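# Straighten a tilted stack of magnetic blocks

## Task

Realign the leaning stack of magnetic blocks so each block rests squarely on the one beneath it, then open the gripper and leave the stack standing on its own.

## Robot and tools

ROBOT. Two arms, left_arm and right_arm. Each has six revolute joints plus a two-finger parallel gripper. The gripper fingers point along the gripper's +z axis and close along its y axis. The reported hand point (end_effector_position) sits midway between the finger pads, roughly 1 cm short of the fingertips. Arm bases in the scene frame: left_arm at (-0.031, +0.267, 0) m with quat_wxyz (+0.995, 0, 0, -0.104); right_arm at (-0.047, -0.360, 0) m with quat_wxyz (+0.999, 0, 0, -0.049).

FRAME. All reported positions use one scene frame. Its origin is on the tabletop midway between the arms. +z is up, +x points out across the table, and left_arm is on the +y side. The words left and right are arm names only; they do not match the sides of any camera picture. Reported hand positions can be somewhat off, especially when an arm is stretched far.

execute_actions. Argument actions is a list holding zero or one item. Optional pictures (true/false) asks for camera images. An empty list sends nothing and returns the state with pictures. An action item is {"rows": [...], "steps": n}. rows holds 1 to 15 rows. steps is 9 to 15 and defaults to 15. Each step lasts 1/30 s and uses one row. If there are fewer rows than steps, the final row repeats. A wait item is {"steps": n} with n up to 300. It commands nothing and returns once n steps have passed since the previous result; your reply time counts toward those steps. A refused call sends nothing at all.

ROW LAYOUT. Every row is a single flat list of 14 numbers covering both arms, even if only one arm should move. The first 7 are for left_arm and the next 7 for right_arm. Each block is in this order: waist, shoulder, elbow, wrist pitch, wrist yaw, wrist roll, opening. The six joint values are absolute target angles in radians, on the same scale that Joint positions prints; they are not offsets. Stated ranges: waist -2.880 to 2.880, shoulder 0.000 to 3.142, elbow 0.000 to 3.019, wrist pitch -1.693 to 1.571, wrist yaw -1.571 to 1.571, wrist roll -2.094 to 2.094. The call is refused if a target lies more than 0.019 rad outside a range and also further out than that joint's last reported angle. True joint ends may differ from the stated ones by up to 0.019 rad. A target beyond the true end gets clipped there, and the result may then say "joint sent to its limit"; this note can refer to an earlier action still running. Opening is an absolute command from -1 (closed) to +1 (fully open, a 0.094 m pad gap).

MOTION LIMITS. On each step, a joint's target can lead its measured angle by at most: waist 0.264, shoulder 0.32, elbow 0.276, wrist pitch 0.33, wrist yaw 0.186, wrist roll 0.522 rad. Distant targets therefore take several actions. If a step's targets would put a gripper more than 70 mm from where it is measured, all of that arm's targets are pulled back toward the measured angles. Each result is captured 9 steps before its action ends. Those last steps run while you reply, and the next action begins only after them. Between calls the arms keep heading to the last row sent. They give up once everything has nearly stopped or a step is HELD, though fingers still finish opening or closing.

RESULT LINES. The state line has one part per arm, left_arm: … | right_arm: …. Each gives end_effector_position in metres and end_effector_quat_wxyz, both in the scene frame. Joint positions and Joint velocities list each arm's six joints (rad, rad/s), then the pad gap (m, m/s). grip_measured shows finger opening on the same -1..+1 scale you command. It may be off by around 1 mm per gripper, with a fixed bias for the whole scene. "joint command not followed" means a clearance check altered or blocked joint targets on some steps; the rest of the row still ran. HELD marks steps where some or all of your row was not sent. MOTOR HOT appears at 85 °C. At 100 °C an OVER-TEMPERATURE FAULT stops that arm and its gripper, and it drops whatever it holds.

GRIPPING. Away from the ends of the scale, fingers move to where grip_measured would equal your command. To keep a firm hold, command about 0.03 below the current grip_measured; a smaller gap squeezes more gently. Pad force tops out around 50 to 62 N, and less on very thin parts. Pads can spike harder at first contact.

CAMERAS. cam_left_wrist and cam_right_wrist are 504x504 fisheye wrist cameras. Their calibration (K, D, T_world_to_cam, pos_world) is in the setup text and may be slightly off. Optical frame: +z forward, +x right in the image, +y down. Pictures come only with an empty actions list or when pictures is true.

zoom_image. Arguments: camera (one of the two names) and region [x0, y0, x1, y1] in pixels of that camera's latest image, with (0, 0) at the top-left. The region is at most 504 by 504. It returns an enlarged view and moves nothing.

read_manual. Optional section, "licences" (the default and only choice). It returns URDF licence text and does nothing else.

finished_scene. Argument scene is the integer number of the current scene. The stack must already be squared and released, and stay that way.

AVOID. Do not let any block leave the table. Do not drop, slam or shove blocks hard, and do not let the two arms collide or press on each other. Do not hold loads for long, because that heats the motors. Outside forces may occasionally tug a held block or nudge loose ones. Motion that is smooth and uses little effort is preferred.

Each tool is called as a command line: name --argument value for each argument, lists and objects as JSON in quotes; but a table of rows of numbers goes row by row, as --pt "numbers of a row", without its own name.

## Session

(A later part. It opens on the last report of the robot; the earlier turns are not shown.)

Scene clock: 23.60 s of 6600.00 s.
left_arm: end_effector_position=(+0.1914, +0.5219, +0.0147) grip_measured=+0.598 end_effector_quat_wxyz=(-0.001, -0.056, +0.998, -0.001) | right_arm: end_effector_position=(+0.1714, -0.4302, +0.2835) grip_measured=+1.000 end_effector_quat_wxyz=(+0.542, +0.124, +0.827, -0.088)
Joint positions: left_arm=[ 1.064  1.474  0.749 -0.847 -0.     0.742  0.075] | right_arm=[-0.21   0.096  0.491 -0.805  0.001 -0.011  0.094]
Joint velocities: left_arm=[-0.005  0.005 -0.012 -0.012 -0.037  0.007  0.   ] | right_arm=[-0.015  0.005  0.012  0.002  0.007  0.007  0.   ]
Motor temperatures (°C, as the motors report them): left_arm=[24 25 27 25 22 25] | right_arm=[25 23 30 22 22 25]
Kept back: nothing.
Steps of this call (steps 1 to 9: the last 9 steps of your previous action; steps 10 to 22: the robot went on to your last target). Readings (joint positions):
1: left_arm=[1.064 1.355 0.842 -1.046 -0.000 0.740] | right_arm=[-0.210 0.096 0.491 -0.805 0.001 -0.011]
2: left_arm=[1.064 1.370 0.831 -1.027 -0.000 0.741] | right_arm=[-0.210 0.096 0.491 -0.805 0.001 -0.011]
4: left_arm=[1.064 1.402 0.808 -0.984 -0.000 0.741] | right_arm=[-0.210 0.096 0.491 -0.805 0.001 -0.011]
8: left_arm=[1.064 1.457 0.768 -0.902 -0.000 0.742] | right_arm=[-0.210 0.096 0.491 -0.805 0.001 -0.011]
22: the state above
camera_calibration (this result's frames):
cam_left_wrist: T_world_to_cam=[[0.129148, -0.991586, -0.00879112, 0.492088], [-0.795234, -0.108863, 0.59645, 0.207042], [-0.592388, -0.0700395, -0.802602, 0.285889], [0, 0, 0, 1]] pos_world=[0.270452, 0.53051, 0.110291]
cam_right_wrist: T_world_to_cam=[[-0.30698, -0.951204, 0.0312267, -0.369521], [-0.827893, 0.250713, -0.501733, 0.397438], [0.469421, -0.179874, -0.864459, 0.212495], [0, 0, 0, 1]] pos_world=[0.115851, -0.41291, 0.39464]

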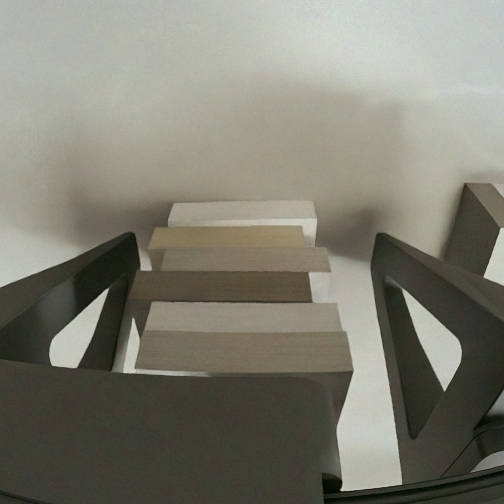

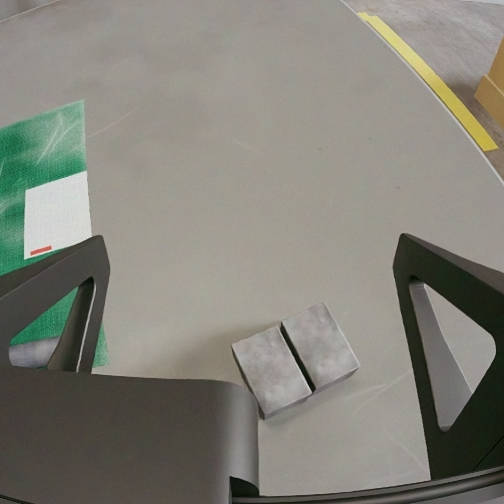

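execute_actions --actions '[{"rows":[[1.085,1.484,0.748,-0.82,0,0.75,0.5,-0.2,0.1,0.5,-0.8,0,0,1],[1.085,1.484,0.748,-0.82,0,0.75,0.45,-0.2,0.1,0.5,-0.8,0,0,1],[1.085,1.484,0.748,-0.82,0,0.75,0.4,-0.2,0.1,0.5,-0.8,0,0,1],[1.085,1.484,0.748,-0.82,0,0.75,0.35,-0.2,0.1,0.5,-0.8,0,0,1],[1.085,1.484,0.748,-0.82,0,0.75,0.3,-0.2,0.1,0.5,-0.8,0,0,1],[1.085,1.484,0.748,-0.82,0,0.75,0.25,-0.2,0.1,0.5,-0.8,0,0,1],[1.085,1.484,0.748,-0.82,0,0.75,0.2,-0.2,0.1,0.5,-0.8,0,0,1],[1.085,1.484,0.748,-0.82,0,0.75,0.15,-0.2,0.1,0.5,-0.8,0,0,1],[1.085,1.484,0.748,-0.82,0,0.75,0.1,-0.2,0.1,0.5,-0.8,0,0,1],[1.085,1.484,0.748,-0.82,0,0.75,0.06,-0.2,0.1,0.5,-0.8,0,0,1],[1.085,1.484,0.748,-0.82,0,0.75,0.02,-0.2,0.1,0.5,-0.8,0,0,1],[1.085,1.484,0.748,-0.82,0,0.75,-0.02,-0.2,0.1,0.5,-0.8,0,0,1],[1.085,1.484,0.748,-0.82,0,0.75,-0.06,-0.2,0.1,0.5,-0.8,0,0,1],[1.085,1.484,0.748,-0.82,0,0.75,-0.1,-0.2,0.1,0.5,-0.8,0,0,1],[1.085,1.484,0.748,-0.82,0,0.75,-0.15,-0.2,0.1,0.5,-0.8,0,0,1]]}]'

execute_actions --actions '[{"steps":20}]' --pictures true

Scene clock: 24.30 s of 6600.00 s.
left_arm: end_effector_position=(+0.1916, +0.5263, +0.0146) grip_measured=+0.276 end_effector_quat_wxyz=(+0.004, -0.060, +0.998, +0.004) | right_arm: end_effector_position=(+0.1714, -0.4302, +0.2835) grip_measured=+1.000 end_effector_quat_wxyz=(+0.542, +0.124, +0.827, -0.088)
Joint positions: left_arm=[ 1.072  1.475  0.749 -0.833 -0.     0.743  0.06 ] | right_arm=[-0.21   0.096  0.491 -0.805  0.001 -0.011  0.094]
Joint velocities: left_arm=[ 0.024 -0.015 -0.012 -0.002 -0.007 -0.007 -0.049] | right_arm=[-0.005 -0.015 -0.002  0.017 -0.022  0.007  0.   ]
Motor temperatures (°C, as the motors report them): left_arm=[24 25 27 25 22 25] | right_arm=[25 23 30 22 22 25]
Steps of this call (steps 1 to 15: the robot went on to your last target; steps 16 to 21: the first 6 steps of this action). Readings (joint positions):
16: left_arm=[1.064 1.474 0.749 -0.845 -0.000 0.743] | right_arm=[-0.210 0.096 0.491 -0.805 0.001 -0.011]
17: left_arm=[1.065 1.474 0.749 -0.841 -0.000 0.743] | right_arm=[-0.210 0.096 0.491 -0.805 0.001 -0.011]
19: left_arm=[1.069 1.475 0.749 -0.835 -0.000 0.743] | right_arm=[-0.210 0.096 0.491 -0.805 0.001 -0.011]
21: the state above

Scene clock: 24.97 s of 6600.00 s.
left_arm: end_effector_position=(+0.1918, +0.5268, +0.0145) grip_measured=-0.086 end_effector_quat_wxyz=(+0.006, -0.060, +0.998, +0.004) | right_arm: end_effector_position=(+0.1714, -0.4302, +0.2835) grip_measured=+1.000 end_effector_quat_wxyz=(+0.542, +0.124, +0.827, -0.088)
Joint positions: left_arm=[ 1.073  1.475  0.748 -0.83   0.003  0.743  0.043] | right_arm=[-0.21   0.096  0.491 -0.805  0.001 -0.011  0.094]
Joint velocities: left_arm=[ 0.005 -0.005  0.002  0.012  0.007 -0.022  0.   ] | right_arm=[-0.005 -0.015  0.002  0.012 -0.066 -0.051  0.   ]
Motor temperatures (°C, as the motors report them): left_arm=[24 25 27 25 22 25] | right_arm=[25 23 30 22 22 25]
Kept back: nothing.
Steps of this call (steps 1 to 9: the last 9 steps of your previous action; steps 10 to 15: the robot went on to your last target; steps 16 to 20: nothing new was sent). Readings (joint positions):
1: left_arm=[1.072 1.475 0.749 -0.833 -0.000 0.743] | right_arm=[-0.210 0.096 0.491 -0.805 0.001 -0.011]
2: left_arm=[1.073 1.475 0.749 -0.833 -0.000 0.743] | right_arm=[-0.210 0.096 0.491 -0.805 0.001 -0.011]
4: left_arm=[1.073 1.475 0.749 -0.832 -0.001 0.743] | right_arm=[-0.210 0.096 0.491 -0.805 0.001 -0.011]
8: left_arm=[1.073 1.475 0.748 -0.830 0.003 0.743] | right_arm=[-0.210 0.096 0.491 -0.805 0.001 -0.011]
20: the state above
All arms were judged still, so your last target was given up. Only a new action makes them travel on or press farther. Fingers that are still opening or closing keep moving.
camera_calibration (this result's frames):
cam_left_wrist: T_world_to_cam=[[0.138373, -0.990223, -0.0176741, 0.49456], [-0.801698, -0.122471, 0.585048, 0.216595], [-0.581492, -0.0667854, -0.810806, 0.282619], [0, 0, 0, 1]] pos_world=[0.26955, 0.535126, 0.111172]
cam_right_wrist: T_world_to_cam=[[-0.30698, -0.951204, 0.0312267, -0.369521], [-0.827893, 0.250713, -0.501733, 0.397438], [0.469421, -0.179874, -0.864459, 0.212495], [0, 0, 0, 1]] pos_world=[0.115851, -0.41291, 0.39464]

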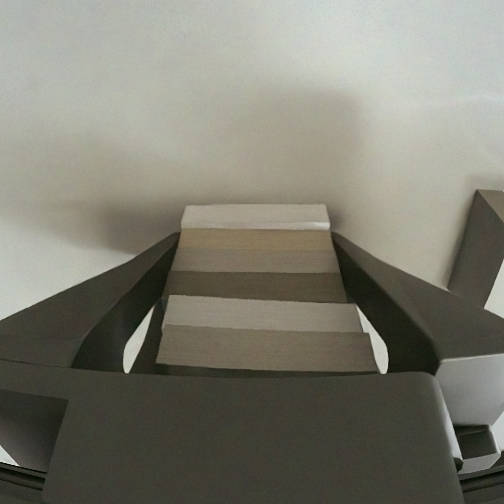

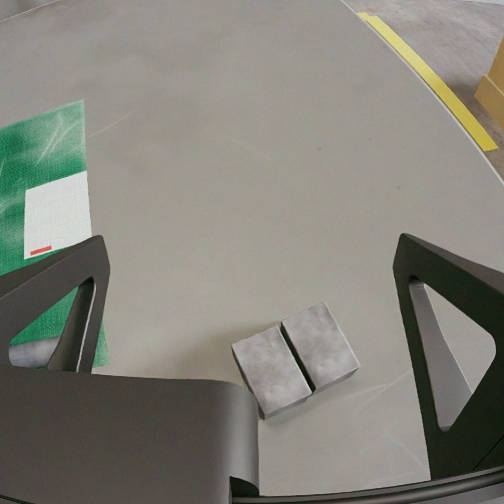

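execute_actions --actions '[{"rows":[[1.075,1.47,0.78,-0.83,0,0.745,0.2,-0.2,0.1,0.5,-0.8,0,0,1],[1.075,1.465,0.79,-0.835,0,0.745,0.5,-0.2,0.1,0.5,-0.8,0,0,1],[1.075,1.455,0.796,-0.84,0,0.745,0.5,-0.2,0.1,0.5,-0.8,0,0,1],[1.075,1.448,0.802,-0.85,0,0.745,0.5,-0.2,0.1,0.5,-0.8,0,0,1],[1.075,1.44,0.808,-0.865,0,0.745,0.5,-0.2,0.1,0.5,-0.8,0,0,1],[1.075,1.433,0.814,-0.88,0,0.745,0.5,-0.2,0.1,0.5,-0.8,0,0,1],[1.075,1.428,0.82,-0.895,0,0.745,0.5,-0.2,0.1,0.5,-0.8,0,0,1],[1.075,1.428,0.825,-0.91,0,0.745,0.5,-0.2,0.1,0.5,-0.8,0,0,1],[1.075,1.428,0.825,-0.92,0,0.745,0.5,-0.2,0.1,0.5,-0.8,0,0,1]]}]'

execute_actions --actions '[{"steps":22}]' --pictures true

Scene clock: 25.70 s of 6600.00 s.
left_arm: end_effector_position=(+0.1908, +0.5256, +0.0169) grip_measured=+0.497 end_effector_quat_wxyz=(+0.002, -0.060, +0.998, +0.001) | right_arm: end_effector_position=(+0.1714, -0.4302, +0.2835) grip_measured=+1.000 end_effector_quat_wxyz=(+0.542, +0.124, +0.827, -0.088)
Joint positions: left_arm=[ 1.073  1.471  0.753 -0.848  0.003  0.743  0.07 ] | right_arm=[-0.21   0.096  0.491 -0.805  0.001 -0.011  0.094]
Joint velocities: left_arm=[-0.005 -0.083  0.076 -0.335 -0.007  0.051  0.001] | right_arm=[-0.015  0.005 -0.002  0.022 -0.11  -0.051  0.   ]
Motor temperatures (°C, as the motors report them): left_arm=[24 25 27 25 22 25] | right_arm=[25 23 31 22 22 25]
Steps of this call (steps 1 to 16: nothing new was sent; steps 17 to 22: the first 6 steps of this action). Readings (joint positions):
17: left_arm=[1.073 1.475 0.748 -0.830 0.003 0.743] | right_arm=[-0.210 0.096 0.491 -0.805 0.001 -0.011]
18: left_arm=[1.073 1.475 0.748 -0.830 0.003 0.743] | right_arm=[-0.210 0.096 0.491 -0.805 0.001 -0.011]
20: left_arm=[1.073 1.475 0.749 -0.832 0.003 0.743] | right_arm=[-0.210 0.096 0.491 -0.805 0.001 -0.011]
22: the state above

Scene clock: 26.43 s of 6600.00 s.
left_arm: end_effector_position=(+0.1917, +0.5267, +0.0344) grip_measured=+0.498 end_effector_quat_wxyz=(+0.001, -0.060, +0.998, -0.001) | right_arm: end_effector_position=(+0.1714, -0.4302, +0.2835) grip_measured=+1.000 end_effector_quat_wxyz=(+0.542, +0.124, +0.827, -0.088)
Joint positions: left_arm=[ 1.073  1.442  0.781 -0.909  0.003  0.743  0.07 ] | right_arm=[-0.21   0.096  0.491 -0.805  0.001 -0.011  0.094]
Joint velocities: left_arm=[-0.005 -0.005  0.007 -0.022 -0.007 -0.037 -0.001] | right_arm=[-0.005 -0.034 -0.007  0.002 -0.037 -0.037  0.   ]
Motor temperatures (°C, as the motors report them): left_arm=[24 25 27 25 22 25] | right_arm=[25 23 31 22 22 25]
Kept back: nothing.
Steps of this call (steps 1 to 9: the last 9 steps of your previous action; steps 10 to 22: the robot went on to your last target). Readings (joint positions):
1: left_arm=[1.073 1.468 0.757 -0.860 0.003 0.743] | right_arm=[-0.210 0.096 0.491 -0.805 0.001 -0.011]
2: left_arm=[1.073 1.463 0.762 -0.874 0.003 0.743] | right_arm=[-0.210 0.096 0.491 -0.805 0.001 -0.011]
4: left_arm=[1.073 1.453 0.771 -0.896 0.003 0.743] | right_arm=[-0.210 0.096 0.491 -0.805 0.001 -0.011]
8: left_arm=[1.073 1.442 0.780 -0.908 0.003 0.743] | right_arm=[-0.210 0.096 0.491 -0.805 0.001 -0.011]
22: the state above
camera_calibration (this result's frames):
cam_left_wrist: T_world_to_cam=[[0.138254, -0.990362, -0.00831069, 0.494596], [-0.796297, -0.116144, 0.593651, 0.200174], [-0.588895, -0.0754567, -0.80468, 0.304513], [0, 0, 0, 1]] pos_world=[0.270344, 0.536056, 0.130313]
cam_right_wrist: T_world_to_cam=[[-0.30698, -0.951204, 0.0312267, -0.369521], [-0.827893, 0.250713, -0.501733, 0.397438], [0.469421, -0.179874, -0.864459, 0.212495], [0, 0, 0, 1]] pos_world=[0.115851, -0.41291, 0.39464]

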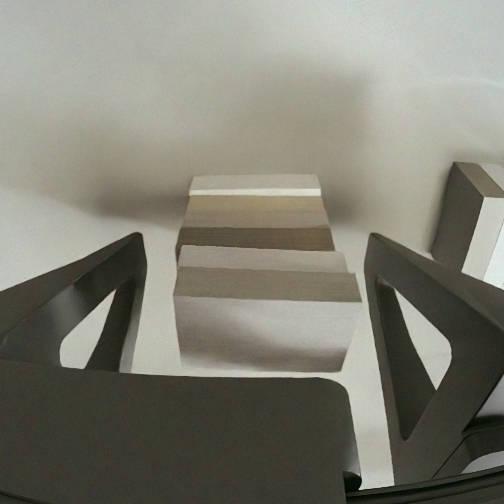

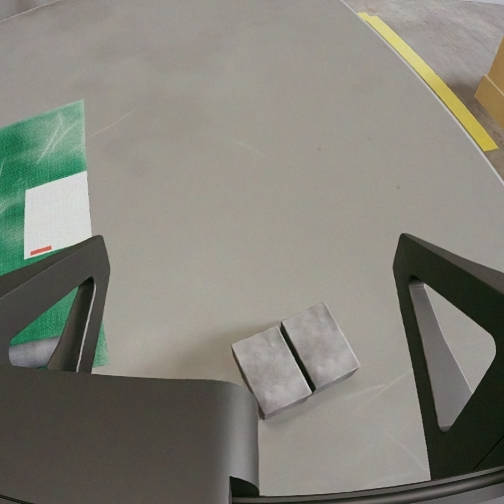

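Perfectly placed.

execute_actions --actions '[{"rows":[[1.075,1.435,0.81,-0.915,0,0.745,0.35,-0.2,0.1,0.5,-0.8,0,0,1],[1.075,1.435,0.81,-0.915,0,0.745,0.2,-0.2,0.1,0.5,-0.8,0,0,1],[1.075,1.435,0.81,-0.915,0,0.745,0.14,-0.2,0.1,0.5,-0.8,0,0,1],[1.075,1.435,0.81,-0.915,0,0.745,0.1,-0.2,0.1,0.5,-0.8,0,0,1],[1.075,1.435,0.81,-0.915,0,0.745,0.06,-0.2,0.1,0.5,-0.8,0,0,1],[1.075,1.435,0.81,-0.915,0,0.745,0.03,-0.2,0.1,0.5,-0.8,0,0,1],[1.075,1.435,0.81,-0.915,0,0.745,0.0,-0.2,0.1,0.5,-0.8,0,0,1],[1.075,1.435,0.81,-0.915,0,0.745,-0.03,-0.2,0.1,0.5,-0.8,0,0,1],[1.075,1.435,0.81,-0.915,0,0.745,-0.06,-0.2,0.1,0.5,-0.8,0,0,1],[1.075,1.435,0.81,-0.915,0,0.745,-0.09,-0.2,0.1,0.5,-0.8,0,0,1],[1.075,1.435,0.81,-0.915,0,0.745,-0.125,-0.2,0.1,0.5,-0.8,0,0,1]]}]'

execute_actions --actions '[{"steps":14}]' --pictures true

Scene clock: 27.03 s of 6600.00 s.
left_arm: end_effector_position=(+0.1917, +0.5267, +0.0344) grip_measured=+0.048 end_effector_quat_wxyz=(+0.001, -0.060, +0.998, -0.001) | right_arm: end_effector_position=(+0.1714, -0.4302, +0.2835) grip_measured=+1.000 end_effector_quat_wxyz=(+0.542, +0.124, +0.827, -0.088)
Joint positions: left_arm=[ 1.073  1.442  0.781 -0.909  0.003  0.743  0.049] | right_arm=[-0.21   0.096  0.491 -0.805  0.001 -0.011  0.094]
Joint velocities: left_arm=[-0.005 -0.005 -0.002  0.002 -0.037 -0.051 -0.031] | right_arm=[ 0.015 -0.005 -0.022  0.002  0.022 -0.139  0.   ]
Motor temperatures (°C, as the motors report them): left_arm=[24 25 27 25 22 25] | right_arm=[25 23 31 22 22 25]
Steps of this call (steps 1 to 12: the robot went on to your last target; steps 13 to 18: the first 6 steps of this action). Readings (joint positions):
13: left_arm=[1.073 1.442 0.781 -0.909 0.003 0.743] | right_arm=[-0.210 0.096 0.491 -0.805 0.001 -0.011]
14: left_arm=[1.073 1.442 0.781 -0.909 0.003 0.743] | right_arm=[-0.210 0.096 0.491 -0.805 0.001 -0.011]
16: left_arm=[1.073 1.442 0.781 -0.909 0.003 0.743] | right_arm=[-0.210 0.096 0.491 -0.805 0.001 -0.011]
18: the state above

Scene clock: 27.50 s of 6600.00 s.
left_arm: end_effector_position=(+0.1917, +0.5267, +0.0344) grip_measured=-0.086 end_effector_quat_wxyz=(+0.001, -0.060, +0.998, -0.001) | right_arm: end_effector_position=(+0.1714, -0.4302, +0.2835) grip_measured=+1.000 end_effector_quat_wxyz=(+0.542, +0.124, +0.827, -0.088)
Joint positions: left_arm=[ 1.073  1.442  0.781 -0.909  0.002  0.743  0.043] | right_arm=[-0.21   0.096  0.491 -0.805  0.001 -0.011  0.094]
Joint velocities: left_arm=[ 0.005 -0.005  0.046  0.002  0.007  0.051 -0.   ] | right_arm=[-0.024  0.005  0.002 -0.007 -0.022  0.022  0.   ]
Motor temperatures (°C, as the motors report them): left_arm=[24 25 27 25 22 25] | right_arm=[25 23 31 22 22 25]
Kept back: nothing.
Steps of this call (steps 1 to 9: the last 9 steps of your previous action; steps 10 to 14: the robot went on to your last target). Readings (joint positions):
1: left_arm=[1.073 1.442 0.781 -0.909 0.003 0.743] | right_arm=[-0.210 0.096 0.491 -0.805 0.001 -0.011]
2: left_arm=[1.073 1.442 0.781 -0.909 0.003 0.743] | right_arm=[-0.210 0.096 0.491 -0.805 0.001 -0.011]
4: left_arm=[1.073 1.442 0.781 -0.909 0.002 0.743] | right_arm=[-0.210 0.096 0.491 -0.805 0.001 -0.011]
8: left_arm=[1.073 1.442 0.781 -0.909 0.002 0.743] | right_arm=[-0.210 0.096 0.491 -0.805 0.001 -0.011]
14: the state above
camera_calibration (this result's frames):
cam_left_wrist: T_world_to_cam=[[0.138251, -0.99036, -0.00859609, 0.494654], [-0.796125, -0.116291, 0.593853, 0.200176], [-0.589128, -0.0752574, -0.804527, 0.304421], [0, 0, 0, 1]] pos_world=[0.270322, 0.536075, 0.130292]
cam_right_wrist: T_world_to_cam=[[-0.30698, -0.951204, 0.0312267, -0.369521], [-0.827893, 0.250713, -0.501733, 0.397438], [0.469421, -0.179874, -0.864459, 0.212495], [0, 0, 0, 1]] pos_world=[0.115851, -0.41291, 0.39464]

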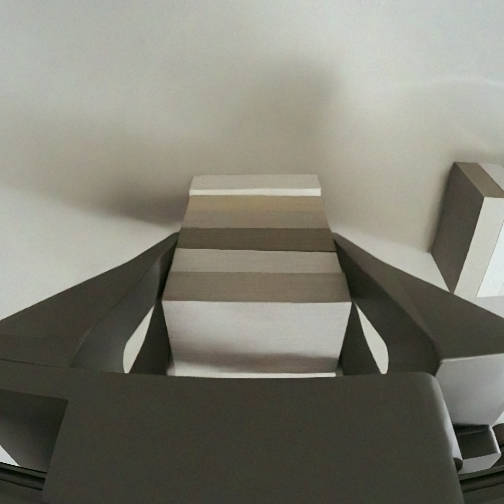

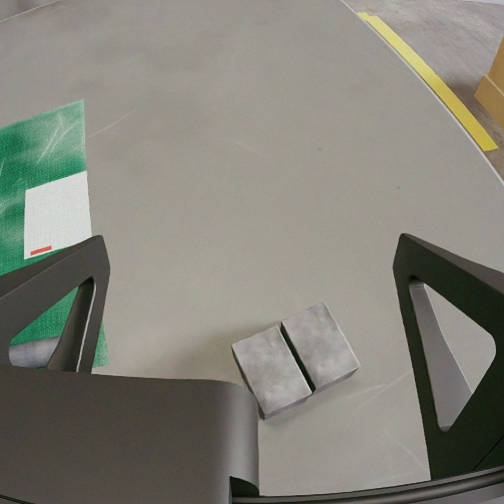

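execute_actions --actions '[{"rows":[[1.075,1.435,0.81,-0.915,0,0.745,0.3,-0.2,0.1,0.5,-0.8,0,0,1],[1.075,1.435,0.81,-0.915,0,0.745,0.75,-0.2,0.1,0.5,-0.8,0,0,1],[1.075,1.435,0.81,-0.915,0,0.745,0.75,-0.2,0.1,0.5,-0.8,0,0,1],[1.075,1.435,0.81,-0.915,0,0.745,0.75,-0.2,0.1,0.5,-0.8,0,0,1],[1.075,1.435,0.81,-0.915,0,-0.838,0.75,-0.2,0.1,0.5,-0.8,0,0,1]]}]'

execute_actions --actions '[{"steps":28}]'

execute_actions --actions '[{"rows":[[1.075,1.452,0.785,-0.9,0,-0.838,0.5,-0.2,0.1,0.5,-0.8,0,0,1],[1.075,1.46,0.782,-0.895,0,-0.838,0.5,-0.2,0.1,0.5,-0.8,0,0,1],[1.075,1.468,0.777,-0.885,0,-0.838,0.5,-0.2,0.1,0.5,-0.8,0,0,1],[1.075,1.475,0.771,-0.87,0,-0.838,0.5,-0.2,0.1,0.5,-0.8,0,0,1],[1.075,1.481,0.765,-0.855,0,-0.838,0.5,-0.2,0.1,0.5,-0.8,0,0,1],[1.075,1.486,0.76,-0.84,0,-0.838,0.5,-0.2,0.1,0.5,-0.8,0,0,1],[1.075,1.486,0.755,-0.826,0,-0.838,0.5,-0.2,0.1,0.5,-0.8,0,0,1]]}]'

execute_actions --actions '[{"steps":18}]' --pictures true

Scene clock: 28.37 s of 6600.00 s.
left_arm: end_effector_position=(+0.1917, +0.5267, +0.0344) grip_measured=+0.746 end_effector_quat_wxyz=(+0.001, -0.148, +0.989, -0.001) | right_arm: end_effector_position=(+0.1714, -0.4302, +0.2835) grip_measured=+1.000 end_effector_quat_wxyz=(+0.542, +0.124, +0.827, -0.088)
Joint positions: left_arm=[ 1.073  1.442  0.781 -0.909  0.002  0.567  0.082] | right_arm=[-0.21   0.096  0.491 -0.805  0.001 -0.011  0.094]
Joint velocities: left_arm=[ 0.005  0.005 -0.022  0.022 -0.037 -2.85   0.004] | right_arm=[-0.005  0.005 -0.012 -0.002  0.037  0.051  0.   ]
Motor temperatures (°C, as the motors report them): left_arm=[24 25 27 25 22 25] | right_arm=[25 23 31 22 22 25]
Steps of this call (steps 1 to 15: the robot went on to your last target; steps 16 to 20: nothing new was sent; steps 21 to 26: the first 6 steps of this action). Readings (joint positions):
21: left_arm=[1.073 1.442 0.781 -0.909 0.002 0.743] | right_arm=[-0.210 0.096 0.491 -0.805 0.001 -0.011]
22: left_arm=[1.073 1.442 0.781 -0.909 0.002 0.743] | right_arm=[-0.210 0.096 0.491 -0.805 0.001 -0.011]
24: left_arm=[1.073 1.442 0.781 -0.909 0.002 0.743] | right_arm=[-0.210 0.096 0.491 -0.805 0.001 -0.011]
26: the state above

Scene clock: 29.30 s of 6600.00 s.
left_arm: end_effector_position=(+0.1917, +0.5267, +0.0344) grip_measured=+0.748 end_effector_quat_wxyz=(-0.000, +0.747, -0.665, +0.001) | right_arm: end_effector_position=(+0.1714, -0.4302, +0.2835) grip_measured=+1.000 end_effector_quat_wxyz=(+0.542, +0.124, +0.827, -0.088)
Joint positions: left_arm=[ 1.073  1.442  0.781 -0.909  0.002 -0.823  0.082] | right_arm=[-0.21   0.096  0.491 -0.805  0.001 -0.011  0.094]
Joint velocities: left_arm=[-0.015 -0.005  0.012  0.017  0.022 -0.022  0.001] | right_arm=[ 0.015 -0.015  0.017  0.007 -0.037 -0.007  0.   ]
Motor temperatures (°C, as the motors report them): left_arm=[24 25 27 25 22 25] | right_arm=[25 23 31 22 22 25]
Kept back: nothing.
Steps of this call (steps 1 to 9: the last 9 steps of your previous action; steps 10 to 28: the robot went on to your last target). Readings (joint positions):
1: left_arm=[1.073 1.442 0.781 -0.909 0.002 0.468] | right_arm=[-0.210 0.096 0.491 -0.805 0.001 -0.011]
2: left_arm=[1.073 1.442 0.781 -0.909 0.002 0.369] | right_arm=[-0.210 0.096 0.491 -0.805 0.001 -0.011]
4: left_arm=[1.073 1.442 0.781 -0.909 0.002 0.172] | right_arm=[-0.210 0.096 0.491 -0.805 0.001 -0.011]
8: left_arm=[1.073 1.442 0.781 -0.909 0.002 -0.222] | right_arm=[-0.210 0.096 0.491 -0.805 0.001 -0.011]
28: the state above

Scene clock: 29.50 s of 6600.00 s.
left_arm: end_effector_position=(+0.1940, +0.5294, +0.0276) grip_measured=+0.503 end_effector_quat_wxyz=(-0.005, +0.749, -0.663, +0.001) | right_arm: end_effector_position=(+0.1714, -0.4302, +0.2835) grip_measured=+1.000 end_effector_quat_wxyz=(+0.542, +0.124, +0.827, -0.088)
Joint positions: left_arm=[ 1.073  1.458  0.775 -0.877  0.002 -0.829  0.071] | right_arm=[-0.21   0.096  0.491 -0.805  0.001 -0.011  0.094]
Joint velocities: left_arm=[-0.015  0.19  -0.1    0.379 -0.022 -0.037  0.   ] | right_arm=[-0.005  0.005 -0.012 -0.022  0.007  0.051  0.   ]
Motor temperatures (°C, as the motors report them): left_arm=[24 25 27 25 22 25] | right_arm=[25 23 31 22 22 25]
Steps of this call (steps 1 to 6: the first 6 steps of this action). Readings (joint positions):
1: left_arm=[1.073 1.442 0.781 -0.909 0.002 -0.825] | right_arm=[-0.210 0.096 0.491 -0.805 0.001 -0.011]
2: left_arm=[1.073 1.442 0.781 -0.909 0.002 -0.826] | right_arm=[-0.210 0.096 0.491 -0.805 0.001 -0.011]
4: left_arm=[1.073 1.447 0.780 -0.901 0.002 -0.828] | right_arm=[-0.210 0.096 0.491 -0.805 0.001 -0.011]
6: the state above

Scene clock: 30.10 s of 6600.00 s.
left_arm: end_effector_position=(+0.1916, +0.5266, +0.0133) grip_measured=+0.502 end_effector_quat_wxyz=(-0.001, +0.750, -0.662, +0.001) | right_arm: end_effector_position=(+0.1714, -0.4302, +0.2835) grip_measured=+1.000 end_effector_quat_wxyz=(+0.542, +0.124, +0.827, -0.088)
Joint positions: left_arm=[ 1.073  1.483  0.754 -0.839  0.002 -0.83   0.071] | right_arm=[-0.21   0.096  0.491 -0.805  0.001 -0.011  0.094]
Joint velocities: left_arm=[-0.005 -0.005 -0.002 -0.032  0.007 -0.022 -0.   ] | right_arm=[-0.005 -0.015  0.002  0.012 -0.081  0.037  0.   ]
Motor temperatures (°C, as the motors report them): left_arm=[24 25 27 25 22 25] | right_arm=[25 23 31 22 22 25]
Kept back: nothing.
Steps of this call (steps 1 to 9: the last 9 steps of your previous action; steps 10 to 18: the robot went on to your last target). Readings (joint positions):
1: left_arm=[1.073 1.464 0.770 -0.864 0.002 -0.829] | right_arm=[-0.210 0.096 0.491 -0.805 0.001 -0.011]
2: left_arm=[1.073 1.470 0.766 -0.853 0.002 -0.829] | right_arm=[-0.210 0.096 0.491 -0.805 0.001 -0.011]
4: left_arm=[1.073 1.479 0.758 -0.843 0.002 -0.830] | right_arm=[-0.210 0.096 0.491 -0.805 0.001 -0.011]
8: left_arm=[1.073 1.483 0.754 -0.841 0.002 -0.830] | right_arm=[-0.210 0.096 0.491 -0.805 0.001 -0.011]
18: the state above
camera_calibration (this result's frames):
cam_left_wrist: T_world_to_cam=[[0.989987, 0.140999, -0.0067024, -0.264627], [0.117261, -0.79503, 0.595128, 0.395046], [0.078584, -0.589955, -0.803603, 0.430452], [0, 0, 0, 1]] pos_world=[0.181827, 0.605333, 0.109036]
cam_right_wrist: T_world_to_cam=[[-0.30698, -0.951204, 0.0312267, -0.369521], [-0.827893, 0.250713, -0.501733, 0.397438], [0.469421, -0.179874, -0.864459, 0.212495], [0, 0, 0, 1]] pos_world=[0.115851, -0.41291, 0.39464]

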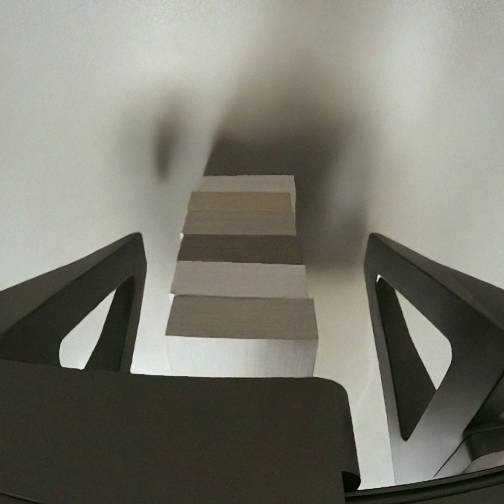

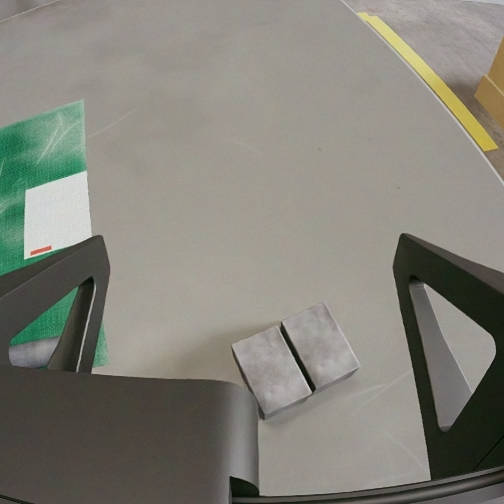

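execute_actions --actions '[{"rows":[[1.075,1.484,0.76,-0.835,0,-0.835,0.2,-0.2,0.1,0.5,-0.8,0,0,1],[1.075,1.484,0.76,-0.835,0,-0.835,0,-0.2,0.1,0.5,-0.8,0,0,1],[1.075,1.484,0.76,-0.835,0,-0.835,-0.15,-0.2,0.1,0.5,-0.8,0,0,1],[1.075,1.484,0.76,-0.835,0,-0.835,-0.2,-0.2,0.1,0.5,-0.8,0,0,1],[1.075,1.484,0.76,-0.835,0,-0.835,-0.24,-0.2,0.1,0.5,-0.8,0,0,1],[1.075,1.484,0.76,-0.835,0,-0.835,-0.27,-0.2,0.1,0.5,-0.8,0,0,1],[1.075,1.484,0.76,-0.835,0,-0.835,-0.3,-0.2,0.1,0.5,-0.8,0,0,1],[1.075,1.484,0.76,-0.835,0,-0.835,-0.33,-0.2,0.1,0.5,-0.8,0,0,1],[1.075,1.484,0.76,-0.835,0,-0.835,-0.36,-0.2,0.1,0.5,-0.8,0,0,1],[1.075,1.484,0.76,-0.835,0,-0.835,-0.39,-0.2,0.1,0.5,-0.8,0,0,1],[1.075,1.484,0.76,-0.835,0,-0.835,-0.42,-0.2,0.1,0.5,-0.8,0,0,1],[1.075,1.484,0.76,-0.835,0,-0.835,-0.45,-0.2,0.1,0.5,-0.8,0,0,1],[1.075,1.484,0.76,-0.835,0,-0.835,-0.49,-0.2,0.1,0.5,-0.8,0,0,1]]}]'

execute_actions --actions '[{"steps":15}]'

execute_actions --actions '[{"rows":[[1.075,1.478,0.785,-0.84,0,-0.835,-0.1,-0.2,0.1,0.5,-0.8,0,0,1],[1.075,1.47,0.795,-0.845,0,-0.835,0.3,-0.2,0.1,0.5,-0.8,0,0,1],[1.075,1.46,0.8,-0.85,0,-0.835,0.3,-0.2,0.1,0.5,-0.8,0,0,1],[1.075,1.45,0.805,-0.858,0,-0.835,0.3,-0.2,0.1,0.5,-0.8,0,0,1],[1.075,1.441,0.81,-0.87,0,-0.835,0.3,-0.2,0.1,0.5,-0.8,0,0,1],[1.075,1.433,0.815,-0.882,0,-0.835,0.3,-0.2,0.1,0.5,-0.8,0,0,1],[1.075,1.428,0.82,-0.895,0,-0.835,0.3,-0.2,0.1,0.5,-0.8,0,0,1],[1.075,1.428,0.825,-0.91,0,-0.835,0.3,-0.2,0.1,0.5,-0.8,0,0,1],[1.075,1.428,0.825,-0.92,0,-0.835,0.3,-0.2,0.1,0.5,-0.8,0,0,1]]}]'

execute_actions --actions '[{"steps":20}]' --pictures true

Scene clock: 31.23 s of 6600.00 s.
left_arm: end_effector_position=(+0.1914, +0.5267, +0.0133) grip_measured=-0.251 end_effector_quat_wxyz=(-0.001, +0.750, -0.662, +0.000) | right_arm: end_effector_position=(+0.1714, -0.4302, +0.2835) grip_measured=+1.000 end_effector_quat_wxyz=(+0.542, +0.124, +0.827, -0.088)
Joint positions: left_arm=[ 1.073  1.483  0.754 -0.839  0.001 -0.831  0.035] | right_arm=[-0.21   0.096  0.491 -0.805  0.001 -0.011  0.094]
Joint velocities: left_arm=[-0.024 -0.015 -0.027 -0.012  0.022 -0.022 -0.033] | right_arm=[-0.015  0.005  0.012 -0.007  0.007 -0.007  0.   ]
Motor temperatures (°C, as the motors report them): left_arm=[24 25 27 25 22 25] | right_arm=[25 23 31 22 22 25]
Steps of this call (steps 1 to 15: the robot went on to your last target; steps 16 to 28: nothing new was sent; steps 29 to 34: the first 6 steps of this action). Readings (joint positions):
29: left_arm=[1.073 1.483 0.754 -0.839 0.002 -0.831] | right_arm=[-0.210 0.096 0.491 -0.805 0.001 -0.011]
30: left_arm=[1.073 1.483 0.754 -0.839 0.002 -0.831] | right_arm=[-0.210 0.096 0.491 -0.805 0.001 -0.011]
32: left_arm=[1.073 1.483 0.754 -0.839 0.002 -0.831] | right_arm=[-0.210 0.096 0.491 -0.805 0.001 -0.011]
34: the state above

Scene clock: 31.73 s of 6600.00 s.
left_arm: end_effector_position=(+0.1913, +0.5268, +0.0133) grip_measured=-0.440 end_effector_quat_wxyz=(-0.001, +0.750, -0.662, +0.000) | right_arm: end_effector_position=(+0.1714, -0.4302, +0.2835) grip_measured=+1.000 end_effector_quat_wxyz=(+0.542, +0.124, +0.827, -0.088)
Joint positions: left_arm=[ 1.073  1.483  0.754 -0.839  0.    -0.831  0.026] | right_arm=[-0.21   0.096  0.491 -0.805  0.001 -0.011  0.094]
Joint velocities: left_arm=[ 0.005 -0.015 -0.012  0.012 -0.051  0.022 -0.001] | right_arm=[ 0.005 -0.015  0.002 -0.017 -0.095  0.007  0.   ]
Motor temperatures (°C, as the motors report them): left_arm=[24 25 27 25 22 25] | right_arm=[25 23 31 22 22 25]
Kept back: nothing.
Steps of this call (steps 1 to 9: the last 9 steps of your previous action; steps 10 to 15: the robot went on to your last target). Readings (joint positions):
1: left_arm=[1.073 1.483 0.754 -0.839 -0.001 -0.831] | right_arm=[-0.210 0.096 0.491 -0.805 0.001 -0.011]
2: left_arm=[1.073 1.483 0.754 -0.839 -0.001 -0.831] | right_arm=[-0.210 0.096 0.491 -0.805 0.001 -0.011]
4: left_arm=[1.073 1.483 0.754 -0.839 -0.002 -0.831] | right_arm=[-0.210 0.096 0.491 -0.805 0.001 -0.011]
8: left_arm=[1.073 1.483 0.754 -0.839 0.000 -0.831] | right_arm=[-0.210 0.096 0.491 -0.805 0.001 -0.011]
15: the state above
All arms were judged still, so your last target was given up. Only a new action makes them travel on or press farther. Fingers that are still opening or closing keep moving.

Scene clock: 31.93 s of 6600.00 s.
left_arm: end_effector_position=(+0.1903, +0.5256, +0.0163) grip_measured=+0.297 end_effector_quat_wxyz=(+0.002, +0.750, -0.662, +0.000) | right_arm: end_effector_position=(+0.1714, -0.4302, +0.2835) grip_measured=+1.000 end_effector_quat_wxyz=(+0.542, +0.124, +0.827, -0.088)
Joint positions: left_arm=[ 1.073  1.476  0.757 -0.854  0.    -0.831  0.061] | right_arm=[-0.21   0.096  0.491 -0.805  0.001 -0.011  0.094]
Joint velocities: left_arm=[-0.005 -0.151  0.037 -0.266  0.007 -0.022  0.001] | right_arm=[-0.005 -0.015  0.012  0.012  0.037 -0.081  0.   ]
Motor temperatures (°C, as the motors report them): left_arm=[24 25 27 25 22 25] | right_arm=[25 23 31 22 22 25]
Steps of this call (steps 1 to 6: the first 6 steps of this action). Readings (joint positions):
1: left_arm=[1.073 1.483 0.754 -0.839 0.000 -0.831] | right_arm=[-0.210 0.096 0.491 -0.805 0.001 -0.011]
2: left_arm=[1.073 1.483 0.754 -0.839 0.000 -0.831] | right_arm=[-0.210 0.096 0.491 -0.805 0.001 -0.011]
4: left_arm=[1.073 1.483 0.754 -0.841 0.000 -0.831] | right_arm=[-0.210 0.096 0.491 -0.805 0.001 -0.011]
6: the state above

Scene clock: 32.60 s of 6600.00 s.
left_arm: end_effector_position=(+0.1918, +0.5273, +0.0350) grip_measured=+0.298 end_effector_quat_wxyz=(-0.001, +0.750, -0.662, +0.000) | right_arm: end_effector_position=(+0.1714, -0.4302, +0.2835) grip_measured=+1.000 end_effector_quat_wxyz=(+0.542, +0.124, +0.827, -0.088)
Joint positions: left_arm=[ 1.073  1.441  0.781 -0.909  0.    -0.831  0.061] | right_arm=[-0.21   0.096  0.491 -0.805  0.001 -0.011  0.094]
Joint velocities: left_arm=[-0.005 -0.005 -0.027 -0.012  0.022 -0.037 -0.   ] | right_arm=[0.005 0.005 0.002 0.002 0.051 0.022 0.   ]
Motor temperatures (°C, as the motors report them): left_arm=[24 25 27 25 22 25] | right_arm=[25 23 31 22 22 25]
Kept back: nothing.
Steps of this call (steps 1 to 9: the last 9 steps of your previous action; steps 10 to 20: the robot went on to your last target). Readings (joint positions):
1: left_arm=[1.073 1.471 0.759 -0.864 0.000 -0.831] | right_arm=[-0.210 0.096 0.491 -0.805 0.001 -0.011]
2: left_arm=[1.073 1.464 0.763 -0.876 0.000 -0.831] | right_arm=[-0.210 0.096 0.491 -0.805 0.001 -0.011]
4: left_arm=[1.073 1.451 0.771 -0.897 0.000 -0.831] | right_arm=[-0.210 0.096 0.491 -0.805 0.001 -0.011]
8: left_arm=[1.073 1.441 0.781 -0.908 0.000 -0.831] | right_arm=[-0.210 0.096 0.491 -0.805 0.001 -0.011]
20: the state above
camera_calibration (this result's frames):
cam_left_wrist: T_world_to_cam=[[0.98992, 0.141388, -0.00824955, -0.264897], [0.118578, -0.795548, 0.594174, 0.382714], [0.0774464, -0.589163, -0.804294, 0.448147], [0, 0, 0, 1]] pos_world=[0.182137, 0.605952, 0.130858]
cam_right_wrist: T_world_to_cam=[[-0.30698, -0.951204, 0.0312267, -0.369521], [-0.827893, 0.250713, -0.501733, 0.397438], [0.469421, -0.179874, -0.864459, 0.212495], [0, 0, 0, 1]] pos_world=[0.115851, -0.41291, 0.39464]

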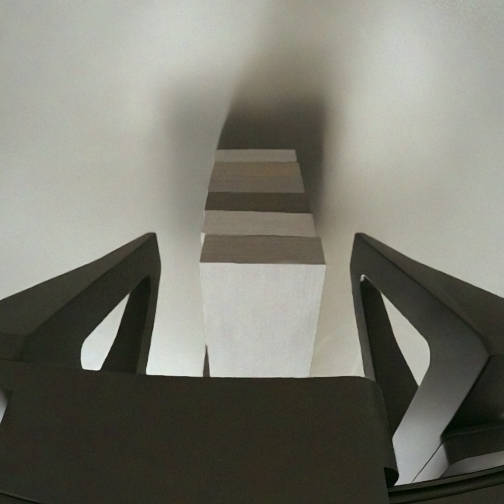

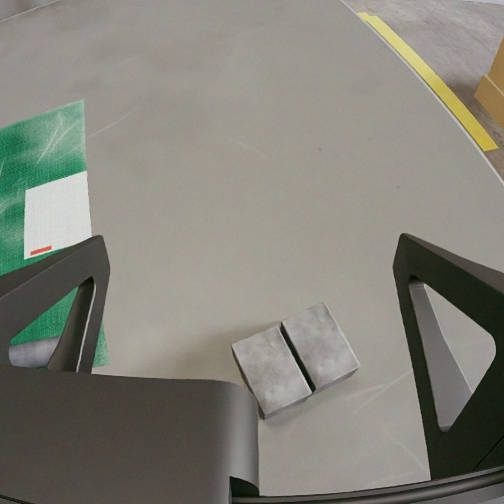

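execute_actions --actions '[{"rows":[[1.075,1.435,0.81,-0.915,0,-0.835,0,-0.2,0.1,0.5,-0.8,0,0,1],[1.075,1.435,0.81,-0.915,0,-0.835,-0.2,-0.2,0.1,0.5,-0.8,0,0,1],[1.075,1.435,0.81,-0.915,0,-0.835,-0.27,-0.2,0.1,0.5,-0.8,0,0,1],[1.075,1.435,0.81,-0.915,0,-0.835,-0.3,-0.2,0.1,0.5,-0.8,0,0,1],[1.075,1.435,0.81,-0.915,0,-0.835,-0.33,-0.2,0.1,0.5,-0.8,0,0,1],[1.075,1.435,0.81,-0.915,0,-0.835,-0.36,-0.2,0.1,0.5,-0.8,0,0,1],[1.075,1.435,0.81,-0.915,0,-0.835,-0.39,-0.2,0.1,0.5,-0.8,0,0,1],[1.075,1.435,0.81,-0.915,0,-0.835,-0.42,-0.2,0.1,0.5,-0.8,0,0,1],[1.075,1.435,0.81,-0.915,0,-0.835,-0.45,-0.2,0.1,0.5,-0.8,0,0,1],[1.075,1.435,0.81,-0.915,0,-0.835,-0.48,-0.2,0.1,0.5,-0.8,0,0,1]]}]'

execute_actions --actions '[{"rows":[[1.075,1.435,0.81,-0.915,0,-0.835,-0.2,-0.2,0.1,0.5,-0.8,0,0,1],[1.075,1.435,0.81,-0.915,0,-0.835,0.75,-0.2,0.1,0.5,-0.8,0,0,1],[1.075,1.435,0.81,-0.915,0,-0.835,0.75,-0.2,0.1,0.5,-0.8,0,0,1],[1.075,1.435,0.81,-0.915,0,-0.835,0.75,-0.2,0.1,0.5,-0.8,0,0,1],[1.075,1.435,0.81,-0.915,0,-0.835,0.75,-0.2,0.1,0.5,-0.8,0,0,1],[1.075,1.435,0.81,-0.915,0,-0.835,0.75,-0.2,0.1,0.5,-0.8,0,0,1],[1.075,1.435,0.81,-0.915,0,0,0.75,-0.2,0.1,0.5,-0.8,0,0,1]]}]' --pictures true

execute_actions --actions '[{"steps":20}]' --pictures true

Scene clock: 33.60 s of 6600.00 s.
left_arm: end_effector_position=(+0.1918, +0.5273, +0.0350) grip_measured=-0.343 end_effector_quat_wxyz=(-0.001, +0.750, -0.662, +0.000) | right_arm: end_effector_position=(+0.1714, -0.4302, +0.2835) grip_measured=+1.000 end_effector_quat_wxyz=(+0.542, +0.124, +0.827, -0.088)
Joint positions: left_arm=[ 1.073  1.441  0.781 -0.909  0.    -0.831  0.031] | right_arm=[-0.21   0.096  0.491 -0.805  0.001 -0.011  0.094]
Joint velocities: left_arm=[ 0.005  0.005  0.022 -0.017 -0.022 -0.051 -0.029] | right_arm=[ 0.005 -0.005 -0.012  0.022 -0.007 -0.007  0.   ]
Motor temperatures (°C, as the motors report them): left_arm=[24 25 27 25 22 25] | right_arm=[25 23 31 22 22 25]
Steps of this call (steps 1 to 15: the robot went on to your last target; steps 16 to 24: nothing new was sent; steps 25 to 30: the first 6 steps of this action). Readings (joint positions):
25: left_arm=[1.073 1.441 0.781 -0.909 0.000 -0.831] | right_arm=[-0.210 0.096 0.491 -0.805 0.001 -0.011]
26: left_arm=[1.073 1.441 0.781 -0.909 0.000 -0.831] | right_arm=[-0.210 0.096 0.491 -0.805 0.001 -0.011]
28: left_arm=[1.073 1.441 0.781 -0.909 0.000 -0.831] | right_arm=[-0.210 0.096 0.491 -0.805 0.001 -0.011]
30: the state above

Scene clock: 34.10 s of 6600.00 s.
left_arm: end_effector_position=(+0.1918, +0.5273, +0.0350) grip_measured=+0.736 end_effector_quat_wxyz=(-0.001, +0.750, -0.662, +0.000) | right_arm: end_effector_position=(+0.1714, -0.4302, +0.2835) grip_measured=+1.000 end_effector_quat_wxyz=(+0.542, +0.124, +0.827, -0.088)
Joint positions: left_arm=[ 1.073  1.441  0.781 -0.909  0.    -0.831  0.082] | right_arm=[-0.21   0.096  0.491 -0.805  0.001 -0.011  0.094]
Joint velocities: left_arm=[-0.005 -0.005 -0.012 -0.012  0.022 -0.022  0.024] | right_arm=[-0.015 -0.005 -0.002  0.002  0.066 -0.022  0.   ]
Motor temperatures (°C, as the motors report them): left_arm=[24 25 27 25 22 25] | right_arm=[25 23 31 22 22 25]
Steps of this call (steps 1 to 9: the last 9 steps of your previous action; steps 10 to 15: the first 6 steps of this action). Readings (joint positions):
10: left_arm=[1.073 1.441 0.781 -0.909 0.000 -0.831] | right_arm=[-0.210 0.096 0.491 -0.805 0.001 -0.011]
11: left_arm=[1.073 1.441 0.781 -0.909 0.000 -0.831] | right_arm=[-0.210 0.096 0.491 -0.805 0.001 -0.011]
13: left_arm=[1.073 1.441 0.781 -0.909 0.000 -0.831] | right_arm=[-0.210 0.096 0.491 -0.805 0.001 -0.011]
15: the state above
camera_calibration (this result's frames):
cam_left_wrist: T_world_to_cam=[[0.98992, 0.141388, -0.00824955, -0.264897], [0.118578, -0.795548, 0.594174, 0.382714], [0.0774464, -0.589163, -0.804294, 0.448147], [0, 0, 0, 1]] pos_world=[0.182137, 0.605952, 0.130858]
cam_right_wrist: T_world_to_cam=[[-0.30698, -0.951204, 0.0312267, -0.369521], [-0.827893, 0.250713, -0.501733, 0.397438], [0.469421, -0.179874, -0.864459, 0.212495], [0, 0, 0, 1]] pos_world=[0.115851, -0.41291, 0.39464]

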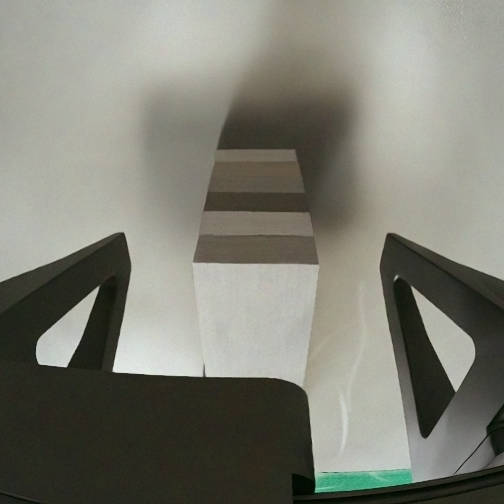

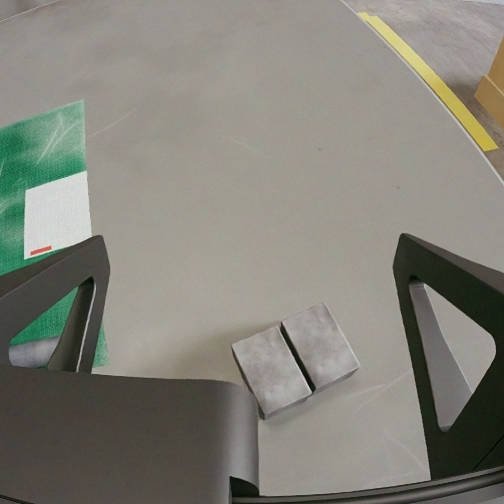

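Scene clock: 34.77 s of 6600.00 s.
left_arm: end_effector_position=(+0.1918, +0.5273, +0.0350) grip_measured=+0.748 end_effector_quat_wxyz=(+0.001, -0.428, +0.904, +0.000) | right_arm: end_effector_position=(+0.1714, -0.4302, +0.2835) grip_measured=+1.000 end_effector_quat_wxyz=(+0.542, +0.124, +0.827, -0.088)
Joint positions: left_arm=[ 1.073  1.441  0.781 -0.909  0.    -0.02   0.082] | right_arm=[-0.21   0.096  0.491 -0.805  0.001 -0.011  0.094]
Joint velocities: left_arm=[ 0.005 -0.005  0.007 -0.007 -0.051  0.095  0.   ] | right_arm=[ 0.005  0.005 -0.012  0.002  0.066  0.007  0.   ]
Motor temperatures (°C, as the motors report them): left_arm=[24 25 27 25 22 25] | right_arm=[25 23 31 22 22 25]
Kept back: nothing.
Steps of this call (steps 1 to 9: the last 9 steps of your previous action; steps 10 to 20: the robot went on to your last target). Readings (joint positions):
1: left_arm=[1.073 1.441 0.781 -0.909 0.000 -0.754] | right_arm=[-0.210 0.096 0.491 -0.805 0.001 -0.011]
2: left_arm=[1.073 1.441 0.781 -0.909 0.000 -0.654] | right_arm=[-0.210 0.096 0.491 -0.805 0.001 -0.011]
4: left_arm=[1.073 1.441 0.781 -0.909 0.000 -0.457] | right_arm=[-0.210 0.096 0.491 -0.805 0.001 -0.011]
8: left_arm=[1.073 1.441 0.781 -0.909 0.000 -0.191] | right_arm=[-0.210 0.096 0.491 -0.805 0.001 -0.011]
20: the state above
camera_calibration (this result's frames):
cam_left_wrist: T_world_to_cam=[[0.784319, -0.620281, -0.0097048, 0.176223], [-0.49475, -0.634875, 0.593427, 0.415622], [-0.374253, -0.460635, -0.804829, 0.467005], [0, 0, 0, 1]] pos_world=[0.242192, 0.588295, 0.130928]
cam_right_wrist: T_world_to_cam=[[-0.30698, -0.951204, 0.0312267, -0.369521], [-0.827893, 0.250713, -0.501733, 0.397438], [0.469421, -0.179874, -0.864459, 0.212495], [0, 0, 0, 1]] pos_world=[0.115851, -0.41291, 0.39464]

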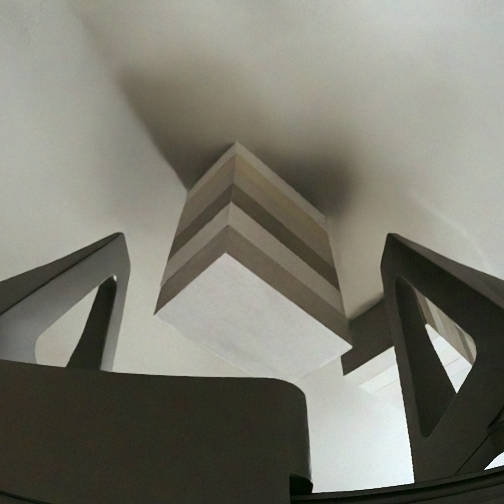

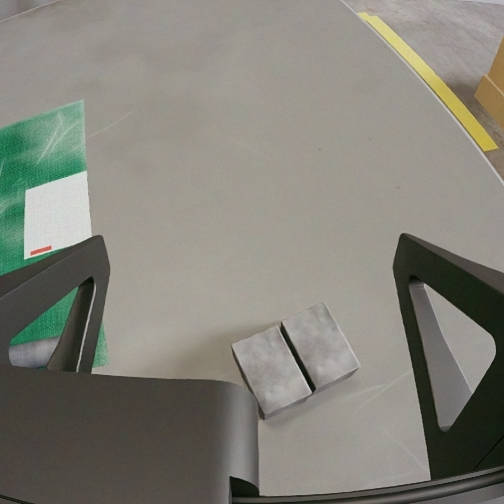

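finished_scene --scene 1

The scene is finished: the task was done.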